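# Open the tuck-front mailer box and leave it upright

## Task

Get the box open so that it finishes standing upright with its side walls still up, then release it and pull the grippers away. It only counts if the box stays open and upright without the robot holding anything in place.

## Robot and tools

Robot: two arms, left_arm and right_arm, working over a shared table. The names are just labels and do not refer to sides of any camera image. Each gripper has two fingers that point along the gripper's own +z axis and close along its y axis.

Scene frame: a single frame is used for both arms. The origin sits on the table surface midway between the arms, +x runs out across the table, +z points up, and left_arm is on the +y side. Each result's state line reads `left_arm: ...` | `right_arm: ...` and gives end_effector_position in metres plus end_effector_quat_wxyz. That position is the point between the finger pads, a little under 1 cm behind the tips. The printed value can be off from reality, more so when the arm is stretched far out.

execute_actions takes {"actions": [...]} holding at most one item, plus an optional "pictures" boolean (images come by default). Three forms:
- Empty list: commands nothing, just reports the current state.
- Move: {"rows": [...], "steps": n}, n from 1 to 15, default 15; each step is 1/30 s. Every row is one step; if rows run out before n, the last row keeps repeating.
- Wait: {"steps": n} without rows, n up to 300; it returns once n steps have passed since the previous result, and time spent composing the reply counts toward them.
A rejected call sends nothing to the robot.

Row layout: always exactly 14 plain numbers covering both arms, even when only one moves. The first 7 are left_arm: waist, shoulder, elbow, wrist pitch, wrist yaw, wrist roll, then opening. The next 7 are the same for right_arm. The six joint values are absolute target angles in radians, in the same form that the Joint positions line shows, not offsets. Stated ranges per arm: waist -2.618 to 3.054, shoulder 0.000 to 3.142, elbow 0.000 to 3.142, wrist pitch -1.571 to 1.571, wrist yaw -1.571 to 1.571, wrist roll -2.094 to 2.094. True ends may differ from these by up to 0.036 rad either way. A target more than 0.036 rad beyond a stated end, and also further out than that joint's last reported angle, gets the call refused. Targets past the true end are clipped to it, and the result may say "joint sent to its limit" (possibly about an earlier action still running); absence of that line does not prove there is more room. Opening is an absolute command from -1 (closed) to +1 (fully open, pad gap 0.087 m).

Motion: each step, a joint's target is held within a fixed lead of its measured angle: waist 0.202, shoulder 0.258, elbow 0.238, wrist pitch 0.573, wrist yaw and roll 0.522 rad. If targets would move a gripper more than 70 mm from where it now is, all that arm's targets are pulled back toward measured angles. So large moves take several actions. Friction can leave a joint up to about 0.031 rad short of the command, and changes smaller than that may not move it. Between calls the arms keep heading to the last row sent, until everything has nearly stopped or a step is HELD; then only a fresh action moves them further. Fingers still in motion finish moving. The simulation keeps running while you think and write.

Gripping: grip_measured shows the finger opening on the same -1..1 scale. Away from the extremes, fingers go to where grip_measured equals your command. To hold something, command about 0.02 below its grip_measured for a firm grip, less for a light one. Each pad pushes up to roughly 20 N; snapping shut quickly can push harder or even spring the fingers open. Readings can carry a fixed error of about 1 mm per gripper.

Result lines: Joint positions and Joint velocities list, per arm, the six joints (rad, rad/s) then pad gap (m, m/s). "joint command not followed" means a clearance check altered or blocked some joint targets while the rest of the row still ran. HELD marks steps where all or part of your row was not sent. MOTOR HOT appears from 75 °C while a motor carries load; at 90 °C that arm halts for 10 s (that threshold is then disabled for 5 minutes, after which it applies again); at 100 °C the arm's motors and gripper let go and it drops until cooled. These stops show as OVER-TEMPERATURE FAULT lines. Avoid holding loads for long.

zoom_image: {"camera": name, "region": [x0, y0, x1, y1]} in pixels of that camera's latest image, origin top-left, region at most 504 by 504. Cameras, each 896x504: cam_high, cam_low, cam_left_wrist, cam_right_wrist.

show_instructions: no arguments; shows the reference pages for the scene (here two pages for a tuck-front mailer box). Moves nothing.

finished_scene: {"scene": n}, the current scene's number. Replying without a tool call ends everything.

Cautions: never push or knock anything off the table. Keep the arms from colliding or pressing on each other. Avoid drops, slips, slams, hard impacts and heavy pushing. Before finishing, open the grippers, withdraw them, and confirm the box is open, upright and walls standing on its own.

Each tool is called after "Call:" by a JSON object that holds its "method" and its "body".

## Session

Call:
{"method": "show_instructions", "body": {}}

Reference images for this scene: Tuck-front mailer box page 1, Tuck-front mailer box page 2.

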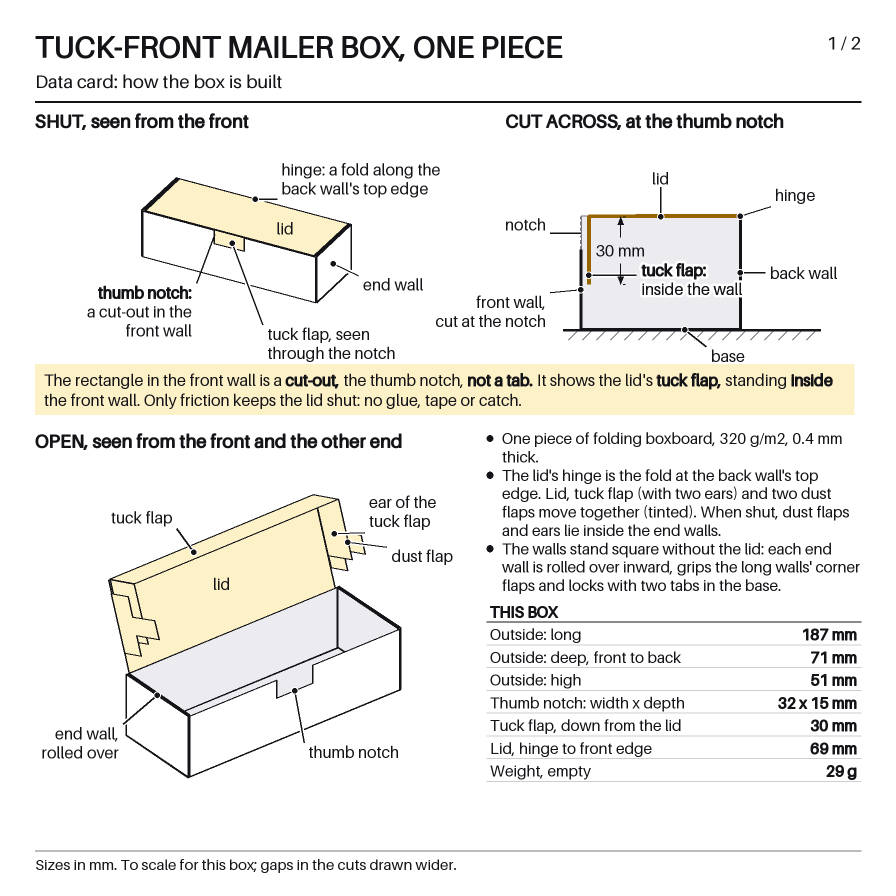

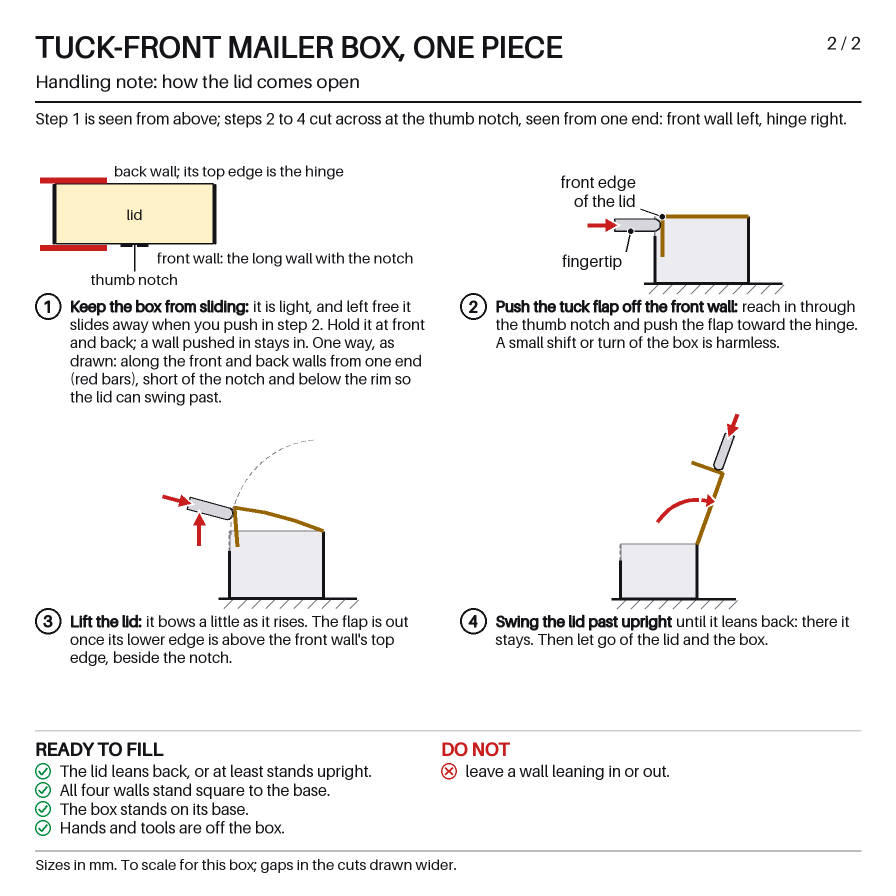

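Call:
{"method": "execute_actions", "body": {"actions": []}}

Scene clock: 0.00 s of 4600.00 s.
left_arm: end_effector_position=(+0.3691, +0.6125, +0.2142) grip_measured=+0.998 end_effector_quat_wxyz=(+0.220, -0.545, +0.780, -0.214) | right_arm: end_effector_position=(+0.0165, -0.0508, +0.1123) grip_measured=+0.982 end_effector_quat_wxyz=(-0.067, -0.498, +0.687, +0.524)
Joint positions: left_arm=[ 0.833  2.328  2.613 -1.544  0.549 -0.362  0.087] | right_arm=[ 0.611  1.577  0.945 -0.816 -1.111 -0.364  0.087]
Joint velocities: left_arm=[ 0.002 -0.002 -0.012  0.066 -0.051 -0.051  0.001] | right_arm=[ 0.002 -0.012  0.002  0.037 -0.066 -0.037  0.   ]
Motor temperatures (°C, as the motors report them): left_arm=[20 20 24 26 23 21] | right_arm=[22 25 25 27 20 21]

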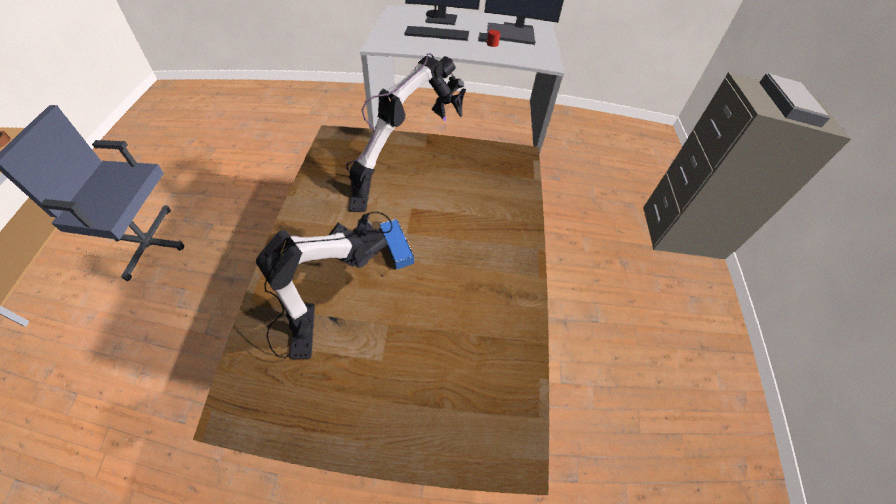

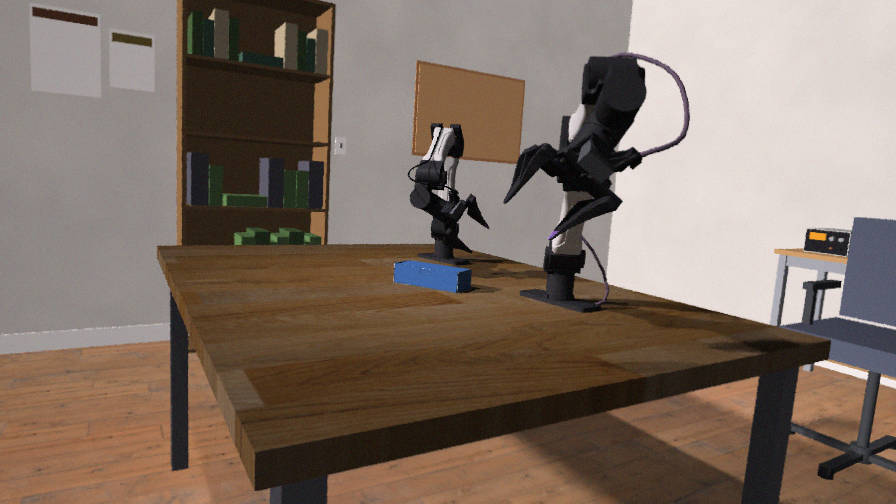

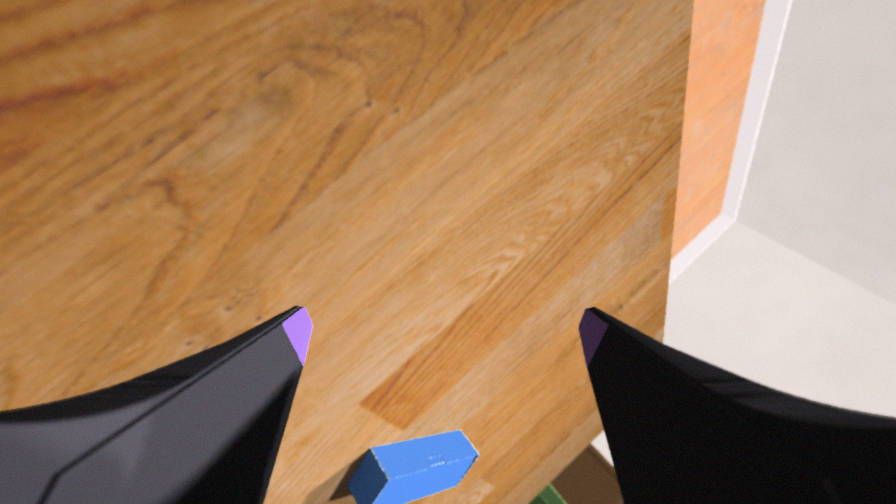

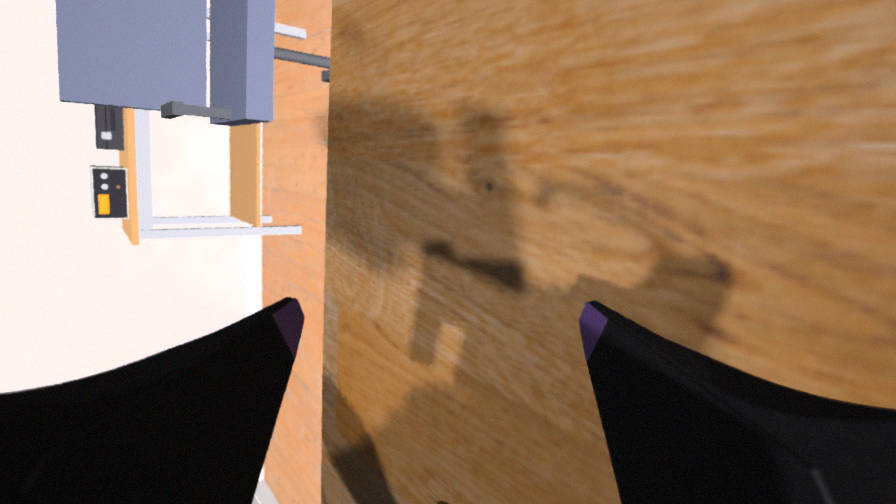

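Call:
{"method": "zoom_image", "body": {"camera": "cam_high", "region": [330, 180, 470, 300]}}

Call:
{"method": "zoom_image", "body": {"camera": "cam_low", "region": [370, 230, 510, 310]}}

Region (330, 180, 470, 300) of cam_high's 896x504 image, scaled by 3.600, with more detail than that image has; it fills the top 432 rows of this view, and the rest is white.

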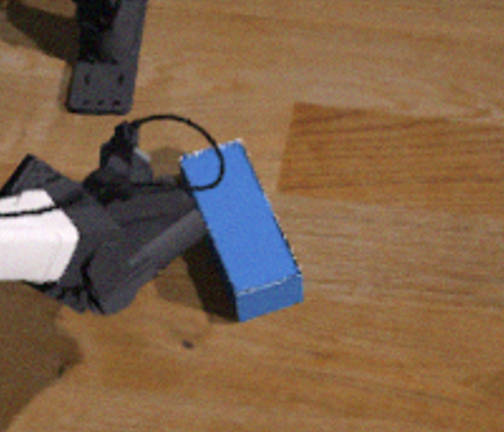

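Region (370, 230, 510, 310) of cam_low's 896x504 image, scaled by 3.600, with more detail than that image has; it fills the top 288 rows of this view, and the rest is white.

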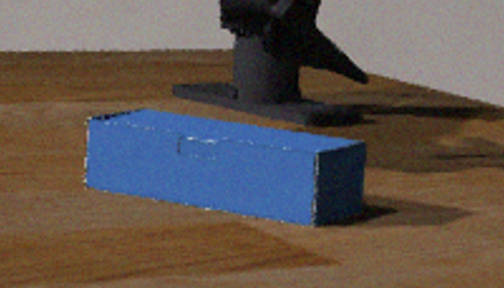

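Call:
{"method": "execute_actions", "body": {"actions": [{"rows":[[0.830,2.327,2.612,-1.544,0.548,-0.361,1,0.611,1.576,0.944,-0.813,-1.109,-0.363,1],[0.822,2.325,2.607,-1.543,0.546,-0.359,1,0.610,1.573,0.940,-0.806,-1.102,-0.361,1],[0.808,2.322,2.600,-1.541,0.542,-0.356,1,0.609,1.567,0.933,-0.794,-1.091,-0.357,1],[0.789,2.317,2.589,-1.538,0.536,-0.351,1,0.608,1.559,0.924,-0.776,-1.075,-0.352,1],[0.764,2.311,2.576,-1.535,0.529,-0.346,1,0.606,1.549,0.912,-0.754,-1.055,-0.345,1],[0.734,2.303,2.560,-1.531,0.520,-0.338,1,0.604,1.537,0.898,-0.727,-1.030,-0.337,1],[0.698,2.294,2.540,-1.526,0.510,-0.330,1,0.602,1.523,0.881,-0.695,-1.001,-0.327,1],[0.657,2.284,2.518,-1.521,0.498,-0.320,1,0.599,1.506,0.861,-0.658,-0.968,-0.316,1],[0.610,2.272,2.493,-1.515,0.484,-0.309,1,0.596,1.487,0.839,-0.616,-0.930,-0.303,1],[0.558,2.259,2.465,-1.508,0.469,-0.296,1,0.593,1.466,0.814,-0.569,-0.887,-0.289,1],[0.503,2.245,2.435,-1.501,0.453,-0.283,1,0.589,1.444,0.788,-0.519,-0.842,-0.274,1],[0.448,2.231,2.406,-1.494,0.437,-0.270,1,0.585,1.422,0.762,-0.470,-0.797,-0.259,1],[0.393,2.217,2.376,-1.487,0.421,-0.257,1,0.582,1.399,0.736,-0.420,-0.753,-0.244,1],[0.338,2.203,2.346,-1.479,0.405,-0.244,1,0.578,1.377,0.710,-0.371,-0.708,-0.229,1],[0.283,2.189,2.317,-1.472,0.389,-0.231,1,0.574,1.355,0.684,-0.322,-0.663,-0.214,1]],"steps":15}], "pictures": false}}

Call:
{"method": "execute_actions", "body": {"actions": [{"rows":[[0.228,2.176,2.287,-1.465,0.373,-0.217,1,0.570,1.333,0.657,-0.272,-0.618,-0.199,1],[0.173,2.162,2.257,-1.458,0.357,-0.204,1,0.567,1.311,0.631,-0.223,-0.573,-0.184,1],[0.118,2.148,2.228,-1.451,0.341,-0.191,1,0.563,1.288,0.605,-0.173,-0.529,-0.170,1],[0.063,2.134,2.198,-1.444,0.325,-0.178,1,0.559,1.266,0.579,-0.124,-0.484,-0.155,1],[0.008,2.120,2.169,-1.436,0.309,-0.165,1,0.556,1.244,0.553,-0.074,-0.439,-0.140,1],[-0.047,2.106,2.139,-1.429,0.293,-0.152,1,0.552,1.222,0.527,-0.025,-0.394,-0.125,1],[-0.102,2.092,2.109,-1.422,0.277,-0.139,1,0.548,1.200,0.501,0.024,-0.349,-0.110,1],[-0.157,2.079,2.080,-1.415,0.261,-0.125,1,0.545,1.177,0.474,0.074,-0.305,-0.095,1],[-0.212,2.065,2.050,-1.408,0.245,-0.112,1,0.541,1.155,0.448,0.123,-0.260,-0.080,1],[-0.267,2.051,2.020,-1.401,0.229,-0.099,1,0.537,1.133,0.422,0.173,-0.215,-0.065,1],[-0.322,2.037,1.991,-1.393,0.213,-0.086,1,0.534,1.111,0.396,0.222,-0.170,-0.050,1],[-0.377,2.023,1.961,-1.386,0.197,-0.073,1,0.530,1.089,0.370,0.268,-0.128,-0.036,1],[-0.432,2.009,1.932,-1.379,0.181,-0.060,1,0.526,1.066,0.344,0.308,-0.092,-0.024,1],[-0.487,1.995,1.902,-1.372,0.165,-0.047,1,0.523,1.044,0.318,0.342,-0.061,-0.014,1],[-0.542,1.982,1.872,-1.365,0.149,-0.033,1,0.519,1.022,0.291,0.370,-0.035,-0.005,1]],"steps":15}], "pictures": false}}

Call:
{"method": "execute_actions", "body": {"actions": [{"rows":[[-0.597,1.968,1.843,-1.358,0.133,-0.020,1,0.515,1.000,0.265,0.392,-0.015,0.002,1],[-0.652,1.954,1.813,-1.350,0.117,-0.007,1,0.511,0.978,0.239,0.408,0.0,0.007,1],[-0.707,1.940,1.783,-1.343,0.101,0.006,1,0.508,0.955,0.213,0.417,0.008,0.01,1],[-0.762,1.926,1.754,-1.336,0.085,0.019,1,0.504,0.933,0.187,0.42,0.01,0.01,1],[-0.817,1.912,1.724,-1.329,0.069,0.032,1,0.500,0.911,0.161,0.42,0.01,0.01,1],[-0.869,1.899,1.696,-1.322,0.054,0.045,1,0.497,0.890,0.136,0.42,0.01,0.01,1],[-0.916,1.887,1.671,-1.316,0.040,0.056,1,0.494,0.871,0.114,0.42,0.01,0.01,1],[-0.957,1.877,1.649,-1.311,0.028,0.066,1,0.491,0.854,0.094,0.42,0.01,0.01,1],[-0.993,1.868,1.629,-1.306,0.018,0.074,1,0.489,0.840,0.077,0.42,0.01,0.01,1],[-1.023,1.860,1.613,-1.302,0.009,0.082,1,0.487,0.828,0.063,0.42,0.01,0.01,1],[-1.048,1.854,1.600,-1.299,0.002,0.087,1,0.485,0.818,0.051,0.42,0.01,0.01,1],[-1.067,1.849,1.589,-1.296,-0.004,0.092,1,0.484,0.810,0.042,0.42,0.01,0.01,1],[-1.081,1.846,1.582,-1.294,-0.008,0.096,1,0.483,0.804,0.035,0.42,0.01,0.01,1],[-1.089,1.844,1.577,-1.293,-0.01,0.099,1,0.482,0.801,0.031,0.42,0.01,0.01,1],[-1.092,1.843,1.576,-1.293,-0.01,0.1,1,0.482,0.80,0.03,0.42,0.01,0.01,1]],"steps":15}], "pictures": false}}

Call:
{"method": "execute_actions", "body": {"actions": [{"steps":6}]}}

Scene clock: 17.23 s of 4600.00 s.
left_arm: end_effector_position=(+0.4407, +0.4406, +0.1873) grip_measured=+0.998 end_effector_quat_wxyz=(+0.137, -0.350, +0.903, -0.208) | right_arm: end_effector_position=(+0.0498, -0.0631, +0.0724) grip_measured=+0.982 end_effector_quat_wxyz=(+0.071, -0.525, +0.730, +0.433)
Joint positions: left_arm=[ 0.39   2.235  2.384 -1.486  0.449 -0.29   0.087] | right_arm=[ 0.589  1.407  0.75  -0.517 -0.841 -0.274  0.087]
Joint velocities: left_arm=[-1.741 -0.359 -0.882  0.183 -0.388  0.3   -0.   ] | right_arm=[-0.125 -0.628 -0.769  1.238  1.15   0.403 -0.001]
Motor temperatures (°C, as the motors report them): left_arm=[20 26 25 26 23 21] | right_arm=[22 27 26 27 20 21]
Steps of this call (steps 1 to 90: nothing new was sent; then 13.73 s passed at rest; steps 91 to 105: all 15 steps of this action). Readings (joint positions):
91: left_arm=[0.833 2.328 2.613 -1.544 0.549 -0.362] | right_arm=[0.611 1.577 0.945 -0.816 -1.111 -0.364]
92: left_arm=[0.833 2.328 2.613 -1.544 0.549 -0.362] | right_arm=[0.611 1.577 0.945 -0.816 -1.111 -0.364]
94: left_arm=[0.828 2.328 2.613 -1.544 0.547 -0.362] | right_arm=[0.611 1.577 0.945 -0.812 -1.106 -0.362]
98: left_arm=[0.757 2.310 2.570 -1.533 0.524 -0.353] | right_arm=[0.610 1.548 0.914 -0.754 -1.059 -0.347]
105: the state above

Scene clock: 17.73 s of 4600.00 s.
left_arm: end_effector_position=(+0.3567, +0.1482, +0.1444) grip_measured=+0.998 end_effector_quat_wxyz=(+0.028, +0.121, +0.985, -0.122) | right_arm: end_effector_position=(+0.1714, -0.0929, +0.0702) grip_measured=+0.982 end_effector_quat_wxyz=(+0.438, -0.383, +0.775, +0.248)
Joint positions: left_arm=[-0.445  2.022  1.943 -1.385  0.227 -0.099  0.087] | right_arm=[ 0.533  1.075  0.36   0.186 -0.205 -0.064  0.087]
Joint velocities: left_arm=[-1.551 -0.403 -0.857  0.242 -0.462  0.359 -0.001] | right_arm=[-0.125 -0.667 -0.755  1.223  1.121  0.359  0.001]
Motor temperatures (°C, as the motors report them): left_arm=[20 26 25 26 23 21] | right_arm=[22 27 26 27 20 21]
Steps of this call (steps 1 to 15: all 15 steps of this action). Readings (joint positions):
1: left_arm=[0.329 2.222 2.354 -1.479 0.437 -0.278] | right_arm=[0.586 1.385 0.724 -0.474 -0.802 -0.261]
2: left_arm=[0.269 2.209 2.324 -1.472 0.425 -0.266] | right_arm=[0.582 1.363 0.697 -0.429 -0.761 -0.247]
4: left_arm=[0.153 2.182 2.265 -1.459 0.398 -0.241] | right_arm=[0.574 1.319 0.645 -0.337 -0.677 -0.220]
8: left_arm=[-0.063 2.122 2.148 -1.434 0.338 -0.190] | right_arm=[0.560 1.231 0.541 -0.146 -0.503 -0.162]
15: the state above

Scene clock: 18.23 s of 4600.00 s.
left_arm: end_effector_position=(+0.1914, +0.0555, +0.1129) grip_measured=+0.998 end_effector_quat_wxyz=(-0.008, +0.497, +0.867, -0.015) | right_arm: end_effector_position=(+0.1747, -0.1482, +0.0509) grip_measured=+0.982 end_effector_quat_wxyz=(+0.529, -0.283, +0.775, +0.196)
Joint positions: left_arm=[-1.085  1.859  1.602 -1.315  0.034  0.068  0.087] | right_arm=[ 0.491  0.822  0.056  0.395 -0.009  0.001  0.087]
Joint velocities: left_arm=[-0.237 -0.11  -0.159  0.11  -0.154  0.183 -0.   ] | right_arm=[-0.012 -0.115 -0.139  0.007  0.081 -0.022  0.   ]
Motor temperatures (°C, as the motors report them): left_arm=[20 27 25 26 23 21] | right_arm=[22 27 26 27 20 21]
Steps of this call (steps 1 to 15: all 15 steps of this action). Readings (joint positions):
1: left_arm=[-0.500 2.008 1.913 -1.377 0.211 -0.086] | right_arm=[0.529 1.052 0.335 0.225 -0.170 -0.052]
2: left_arm=[-0.555 1.995 1.883 -1.370 0.195 -0.073] | right_arm=[0.525 1.030 0.309 0.261 -0.139 -0.042]
4: left_arm=[-0.666 1.968 1.824 -1.356 0.163 -0.046] | right_arm=[0.517 0.985 0.258 0.317 -0.089 -0.025]
8: left_arm=[-0.880 1.915 1.710 -1.332 0.103 0.005] | right_arm=[0.504 0.899 0.157 0.377 -0.037 -0.008]
15: the state above

Scene clock: 18.43 s of 4600.00 s.
left_arm: end_effector_position=(+0.1945, +0.0568, +0.1126) grip_measured=+0.998 end_effector_quat_wxyz=(+0.000, +0.507, +0.862, -0.005) | right_arm: end_effector_position=(+0.1755, -0.1488, +0.0521) grip_measured=+0.982 end_effector_quat_wxyz=(+0.533, -0.280, +0.774, +0.196)
Joint positions: left_arm=[-1.092  1.855  1.597 -1.307  0.008  0.084  0.087] | right_arm=[ 0.49   0.817  0.052  0.404 -0.005  0.003  0.087]
Joint velocities: left_arm=[-0.002 -0.017  0.007  0.051 -0.051  0.007  0.   ] | right_arm=[-0.012 -0.017 -0.007  0.022 -0.007 -0.066  0.   ]
Motor temperatures (°C, as the motors report them): left_arm=[20 27 26 26 23 21] | right_arm=[22 27 26 27 20 21]
Steps of this call (steps 1 to 6: the robot went on to your last target). Readings (joint positions):
1: left_arm=[-1.091 1.857 1.599 -1.315 0.029 0.073] | right_arm=[0.491 0.820 0.053 0.396 -0.008 0.002]
2: left_arm=[-1.092 1.856 1.597 -1.314 0.024 0.077] | right_arm=[0.490 0.819 0.052 0.396 -0.007 0.002]
4: left_arm=[-1.092 1.855 1.597 -1.311 0.014 0.081] | right_arm=[0.490 0.818 0.052 0.400 -0.005 0.003]
6: the state above

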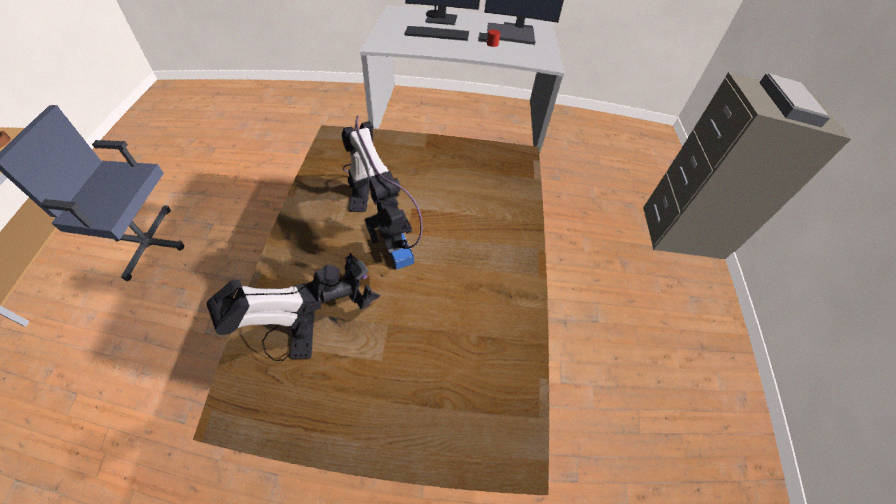

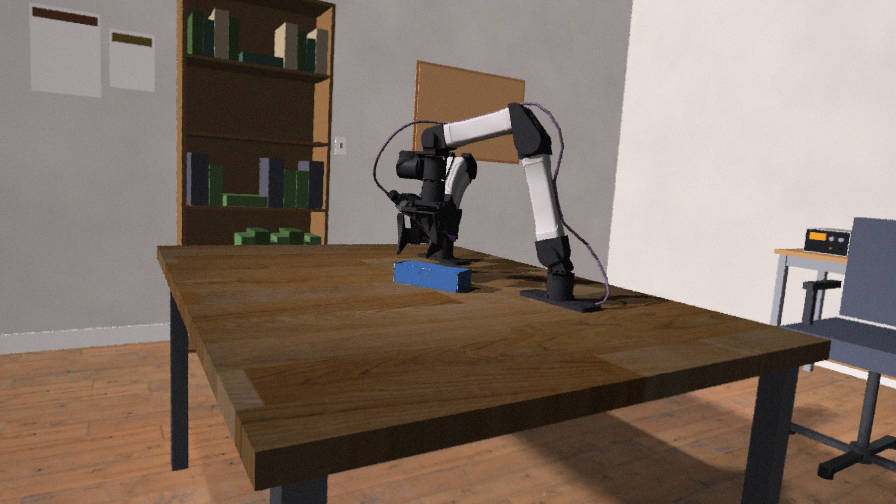

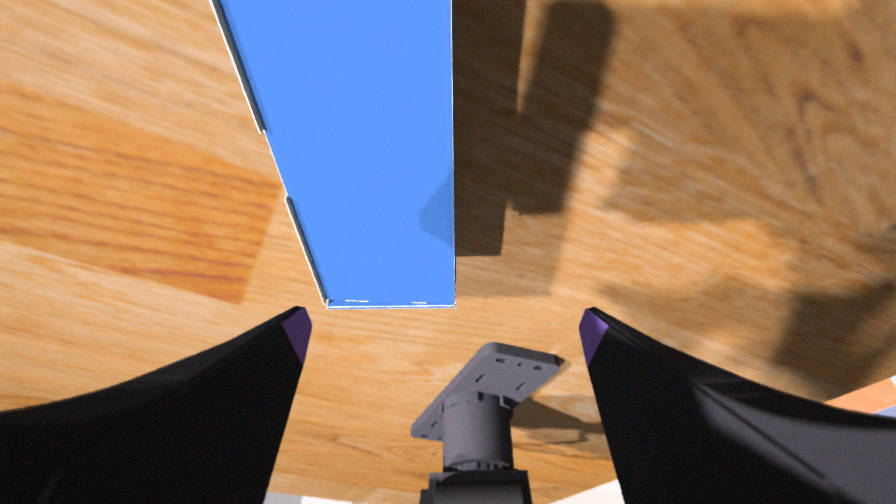

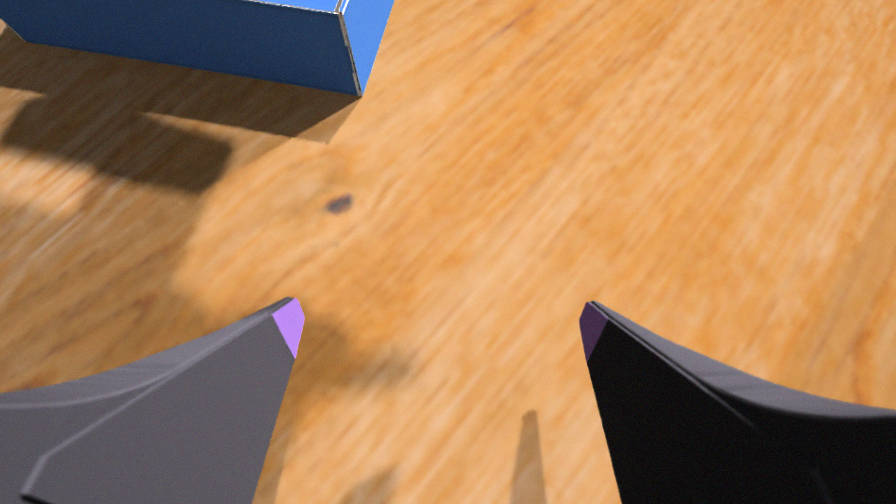

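Call:
{"method": "execute_actions", "body": {"actions": [{"rows":[[-1.08,1.838,1.572,-1.285,-0.01,0.105,1,0.482,0.80,0.03,0.42,0.01,0.01,1],[-1.07,1.833,1.556,-1.27,-0.01,0.115,1,0.482,0.80,0.03,0.42,0.01,0.01,1],[-1.058,1.827,1.536,-1.253,-0.01,0.125,1,0.482,0.80,0.03,0.42,0.01,0.01,1],[-1.045,1.820,1.513,-1.235,-0.01,0.135,1,0.482,0.80,0.03,0.42,0.01,0.01,1],[-1.032,1.813,1.488,-1.217,-0.01,0.145,1,0.482,0.80,0.03,0.42,0.01,0.01,1],[-1.019,1.806,1.463,-1.199,-0.01,0.155,1,0.482,0.80,0.03,0.42,0.01,0.01,1],[-1.007,1.799,1.438,-1.181,-0.01,0.163,1,0.482,0.80,0.03,0.42,0.01,0.01,1],[-0.997,1.792,1.413,-1.165,-0.01,0.17,1,0.482,0.80,0.03,0.42,0.01,0.01,1],[-0.990,1.786,1.390,-1.151,-0.01,0.173,1,0.482,0.80,0.03,0.42,0.01,0.01,1],[-0.985,1.781,1.372,-1.141,-0.01,0.173,1,0.482,0.80,0.03,0.42,0.01,0.01,1],[-0.983,1.778,1.358,-1.135,-0.01,0.173,1,0.482,0.80,0.03,0.42,0.01,0.01,1],[-0.983,1.776,1.349,-1.133,-0.01,0.173,1,0.482,0.80,0.03,0.42,0.01,0.01,1],[-0.983,1.776,1.346,-1.133,-0.01,0.173,1,0.482,0.80,0.03,0.42,0.01,0.01,1]],"steps":15}]}}

Scene clock: 24.00 s of 4600.00 s.
left_arm: end_effector_position=(+0.2058, +0.1013, +0.0754) grip_measured=+0.998 end_effector_quat_wxyz=(-0.013, +0.493, +0.870, +0.008) | right_arm: end_effector_position=(+0.1761, -0.1486, +0.0531) grip_measured=+0.982 end_effector_quat_wxyz=(+0.535, -0.279, +0.773, +0.196)
Joint positions: left_arm=[-0.988  1.794  1.364 -1.171 -0.007  0.156  0.087] | right_arm=[ 0.49   0.817  0.052  0.408 -0.003  0.004  0.087]
Joint velocities: left_arm=[-0.007  0.017 -0.085  0.125  0.095  0.037  0.   ] | right_arm=[-0.017 -0.012 -0.007 -0.037 -0.066  0.022 -0.001]
Motor temperatures (°C, as the motors report them): left_arm=[20 27 26 26 23 21] | right_arm=[22 27 27 29 20 21]
Steps of this call (steps 1 to 30: the robot went on to your last target; steps 31 to 90: nothing new was sent; then 2.07 s passed at rest; steps 91 to 105: all 15 steps of this action). Readings (joint positions):
91: left_arm=[-1.092 1.855 1.597 -1.302 -0.003 0.091] | right_arm=[0.490 0.817 0.052 0.408 -0.003 0.004]
92: left_arm=[-1.091 1.853 1.593 -1.297 -0.003 0.093] | right_arm=[0.490 0.817 0.052 0.408 -0.003 0.004]
94: left_arm=[-1.080 1.842 1.568 -1.277 -0.003 0.102] | right_arm=[0.490 0.817 0.052 0.408 -0.003 0.004]
98: left_arm=[-1.028 1.812 1.477 -1.228 -0.003 0.130] | right_arm=[0.490 0.817 0.052 0.408 -0.003 0.004]
105: the state above

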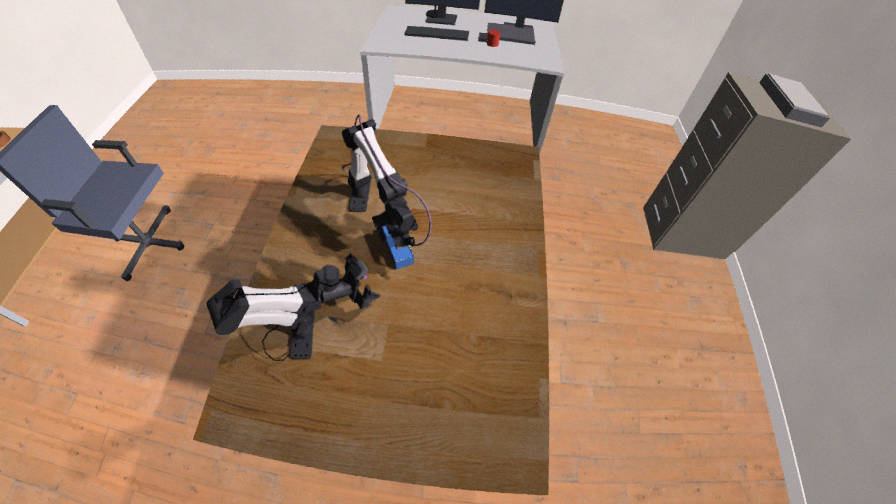

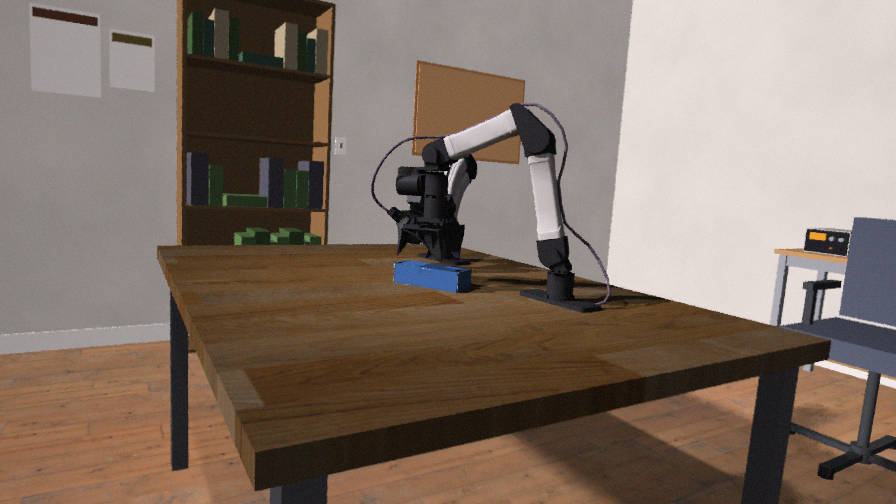

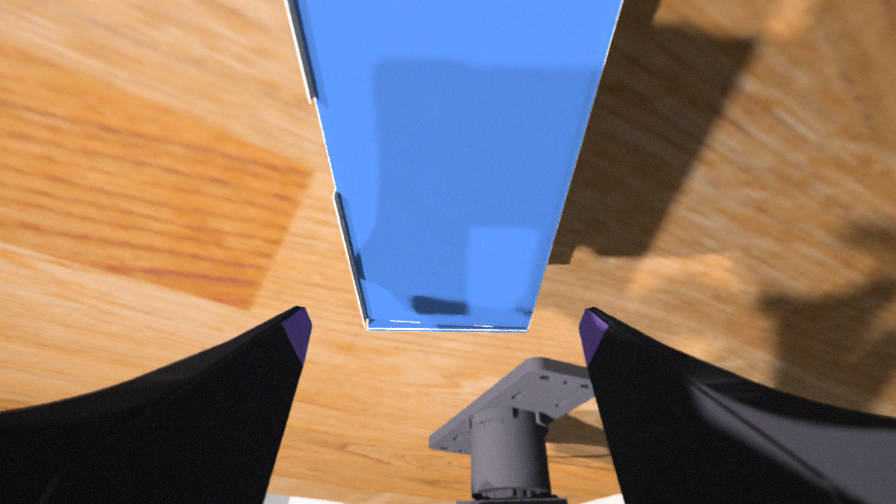

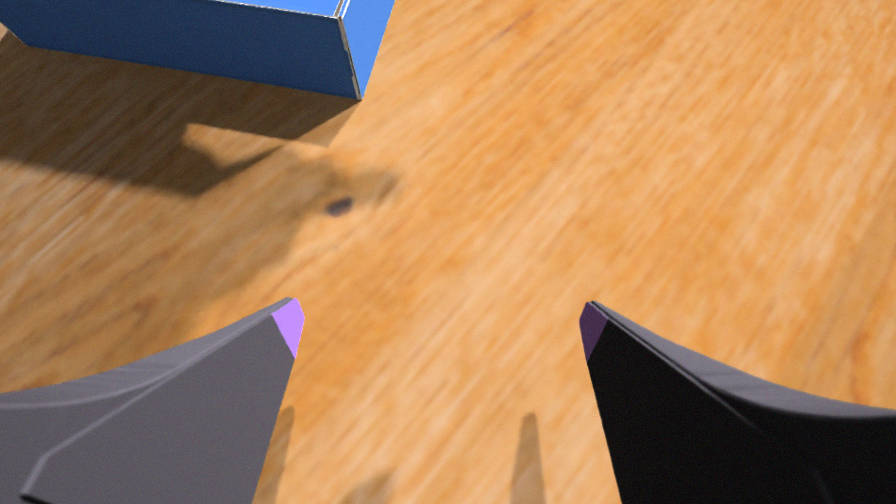

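Call:
{"method": "execute_actions", "body": {"actions": [{"rows":[[-0.985,1.805,1.34,-1.115,-0.01,0.17,1,0.49,0.835,0.06,0.44,0.01,0.01,1],[-0.985,1.812,1.332,-1.098,-0.01,0.17,1,0.49,0.842,0.065,0.46,0.01,0.01,1],[-0.985,1.817,1.320,-1.078,-0.01,0.17,1,0.49,0.851,0.07,0.478,0.01,0.01,1],[-0.985,1.822,1.306,-1.057,-0.01,0.17,1,0.49,0.862,0.071,0.494,0.01,0.01,1],[-0.985,1.828,1.291,-1.036,-0.01,0.17,1,0.49,0.874,0.072,0.508,0.01,0.01,1],[-0.985,1.834,1.276,-1.015,-0.01,0.17,1,0.49,0.886,0.072,0.521,0.01,0.01,1],[-0.985,1.840,1.261,-0.994,-0.01,0.17,1,0.49,0.898,0.073,0.534,0.01,0.01,1],[-0.985,1.846,1.246,-0.974,-0.01,0.17,0.96,0.49,0.910,0.074,0.547,0.01,0.01,1],[-0.985,1.851,1.232,-0.956,-0.01,0.17,0.92,0.49,0.922,0.074,0.560,0.01,0.01,1],[-0.985,1.856,1.220,-0.942,-0.01,0.17,0.88,0.49,0.934,0.075,0.573,0.01,0.01,1],[-0.985,1.860,1.210,-0.932,-0.01,0.17,0.84,0.49,0.946,0.076,0.586,0.01,0.01,1],[-0.985,1.862,1.203,-0.928,-0.01,0.17,0.80,0.49,0.958,0.076,0.599,0.01,0.01,1],[-0.985,1.863,1.200,-0.928,-0.01,0.17,0.77,0.49,0.970,0.077,0.612,0.01,0.01,1],[-0.985,1.863,1.200,-0.928,-0.01,0.17,0.74,0.49,0.982,0.078,0.625,0.01,0.01,1],[-0.985,1.863,1.200,-0.928,-0.01,0.17,0.715,0.49,0.994,0.078,0.638,0.01,0.01,1]],"steps":15}], "pictures": false}}

Call:
{"method": "execute_actions", "body": {"actions": [{"rows":[[-0.985,1.863,1.200,-0.928,-0.01,0.17,0.695,0.49,1.006,0.079,0.651,0.01,0.01,1],[-0.985,1.863,1.200,-0.928,-0.01,0.17,0.678,0.49,1.018,0.080,0.664,0.01,0.01,1],[-0.985,1.863,1.205,-0.928,-0.01,0.17,0.663,0.49,1.030,0.080,0.677,0.01,0.01,1],[-0.985,1.863,1.21,-0.93,-0.01,0.17,0.65,0.49,1.042,0.081,0.690,0.01,0.01,1],[-0.985,1.863,1.215,-0.935,-0.01,0.165,0.64,0.49,1.054,0.082,0.703,0.01,0.01,1],[-0.985,1.863,1.22,-0.94,-0.01,0.16,0.63,0.49,1.066,0.082,0.716,0.01,0.01,1],[-0.985,1.863,1.225,-0.945,-0.01,0.155,0.622,0.49,1.078,0.083,0.729,0.01,0.01,1],[-0.985,1.863,1.23,-0.95,-0.01,0.15,0.615,0.49,1.090,0.084,0.742,0.01,0.01,1],[-0.985,1.863,1.23,-0.95,-0.01,0.15,0.61,0.49,1.100,0.084,0.752,0.01,0.01,1],[-0.985,1.863,1.23,-0.95,-0.01,0.15,0.61,0.49,1.106,0.084,0.758,0.01,0.01,1]],"steps":11}]}}

Scene clock: 32.43 s of 4600.00 s.
left_arm: end_effector_position=(+0.2052, +0.1024, +0.0221) grip_measured=+0.729 end_effector_quat_wxyz=(-0.015, +0.496, +0.868, +0.009) | right_arm: end_effector_position=(+0.1851, -0.1411, +0.0522) grip_measured=+0.982 end_effector_quat_wxyz=(+0.544, -0.277, +0.767, +0.199)
Joint positions: left_arm=[-0.988  1.852  1.216 -0.97  -0.007  0.163  0.076] | right_arm=[ 0.49   0.958  0.052  0.572 -0.003  0.004  0.087]
Joint velocities: left_arm=[ 0.002  0.046 -0.115  0.168  0.022  0.037 -0.023] | right_arm=[ 0.017  0.359 -0.002  0.3   -0.007 -0.066 -0.   ]
Motor temperatures (°C, as the motors report them): left_arm=[20 27 26 26 23 21] | right_arm=[22 26 27 30 20 21]
Steps of this call (steps 1 to 30: the robot went on to your last target; steps 31 to 90: nothing new was sent; then 4.93 s passed at rest; steps 91 to 105: all 15 steps of this action). Readings (joint positions):
91: left_arm=[-0.988 1.794 1.363 -1.142 -0.007 0.163] | right_arm=[0.490 0.817 0.052 0.410 -0.003 0.004]
92: left_arm=[-0.988 1.794 1.361 -1.136 -0.007 0.163] | right_arm=[0.490 0.819 0.052 0.415 -0.003 0.004]
94: left_arm=[-0.988 1.794 1.349 -1.114 -0.007 0.163] | right_arm=[0.490 0.830 0.052 0.437 -0.003 0.004]
98: left_arm=[-0.988 1.806 1.296 -1.052 -0.007 0.163] | right_arm=[0.490 0.874 0.052 0.485 -0.003 0.004]
105: the state above

Scene clock: 32.80 s of 4600.00 s.
left_arm: end_effector_position=(+0.2078, +0.0993, +0.0207) grip_measured=+0.611 end_effector_quat_wxyz=(-0.007, +0.495, +0.869, +0.006) | right_arm: end_effector_position=(+0.1933, -0.1343, +0.0512) grip_measured=+0.982 end_effector_quat_wxyz=(+0.550, -0.275, +0.762, +0.202)
Joint positions: left_arm=[-0.988  1.852  1.214 -0.95  -0.007  0.161  0.07 ] | right_arm=[ 0.49   1.084  0.06   0.706 -0.003  0.004  0.087]
Joint velocities: left_arm=[-0.012  0.027  0.007 -0.022  0.022  0.022 -0.001] | right_arm=[-0.007  0.178  0.042  0.271 -0.007 -0.051 -0.001]
Motor temperatures (°C, as the motors report them): left_arm=[20 27 26 26 23 21] | right_arm=[22 26 27 30 20 21]
Steps of this call (steps 1 to 11: all 11 steps of this action). Readings (joint positions):
1: left_arm=[-0.988 1.852 1.215 -0.965 -0.007 0.163] | right_arm=[0.490 0.970 0.052 0.585 -0.003 0.004]
2: left_arm=[-0.988 1.852 1.214 -0.961 -0.007 0.163] | right_arm=[0.490 0.982 0.052 0.598 -0.003 0.004]
4: left_arm=[-0.988 1.852 1.214 -0.952 -0.007 0.163] | right_arm=[0.490 1.006 0.052 0.623 -0.003 0.004]
8: left_arm=[-0.988 1.852 1.214 -0.950 -0.007 0.163] | right_arm=[0.490 1.054 0.053 0.674 -0.003 0.004]
11: the state above

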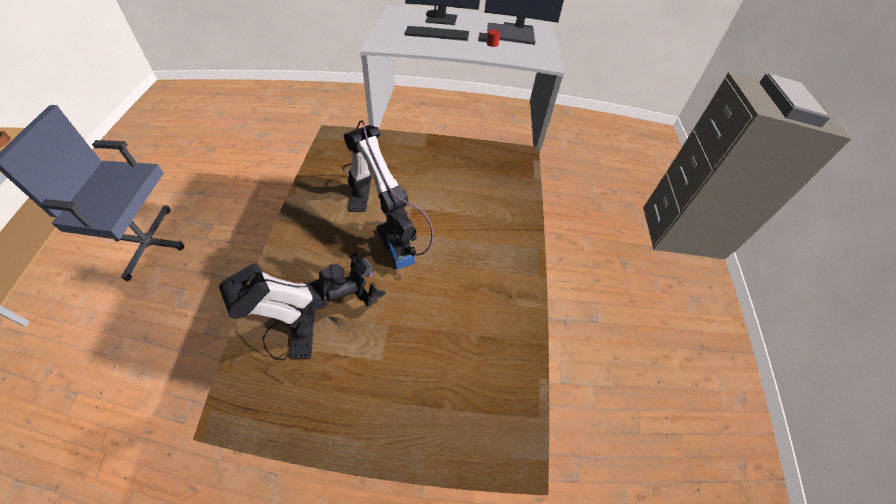

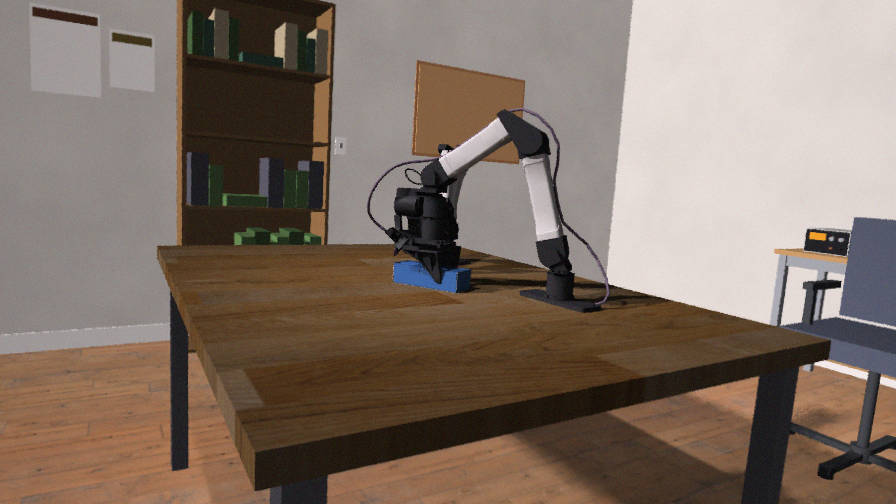

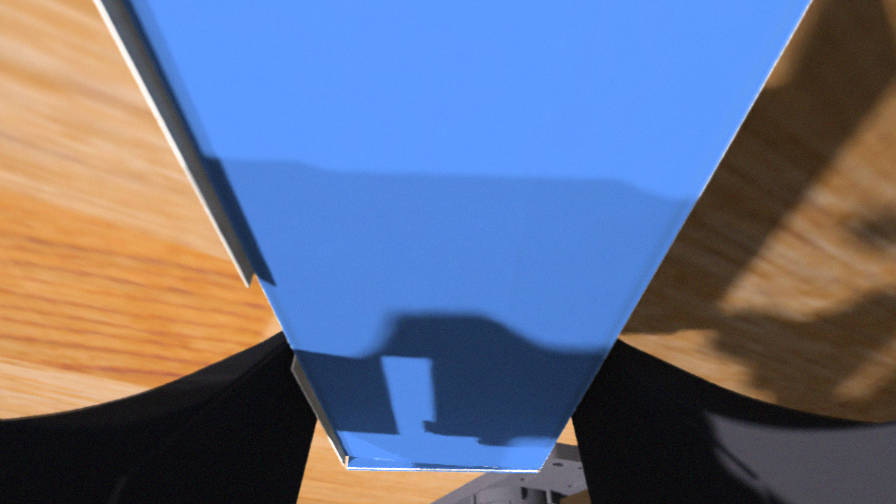

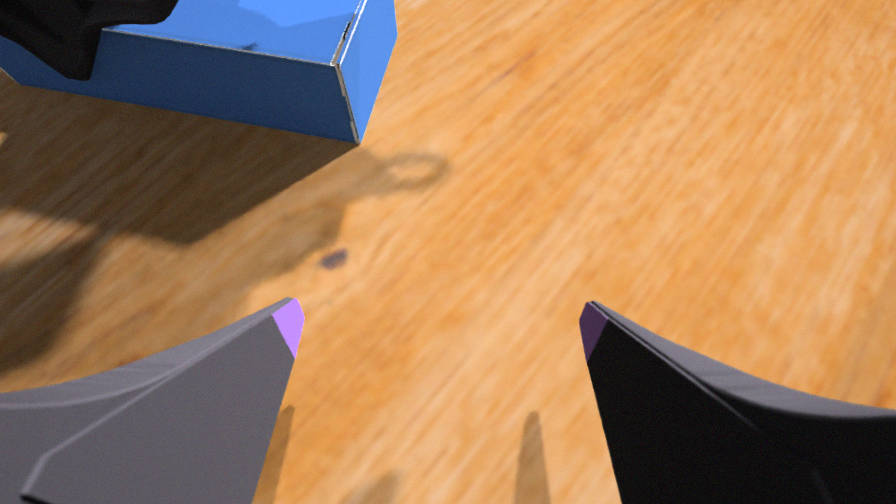

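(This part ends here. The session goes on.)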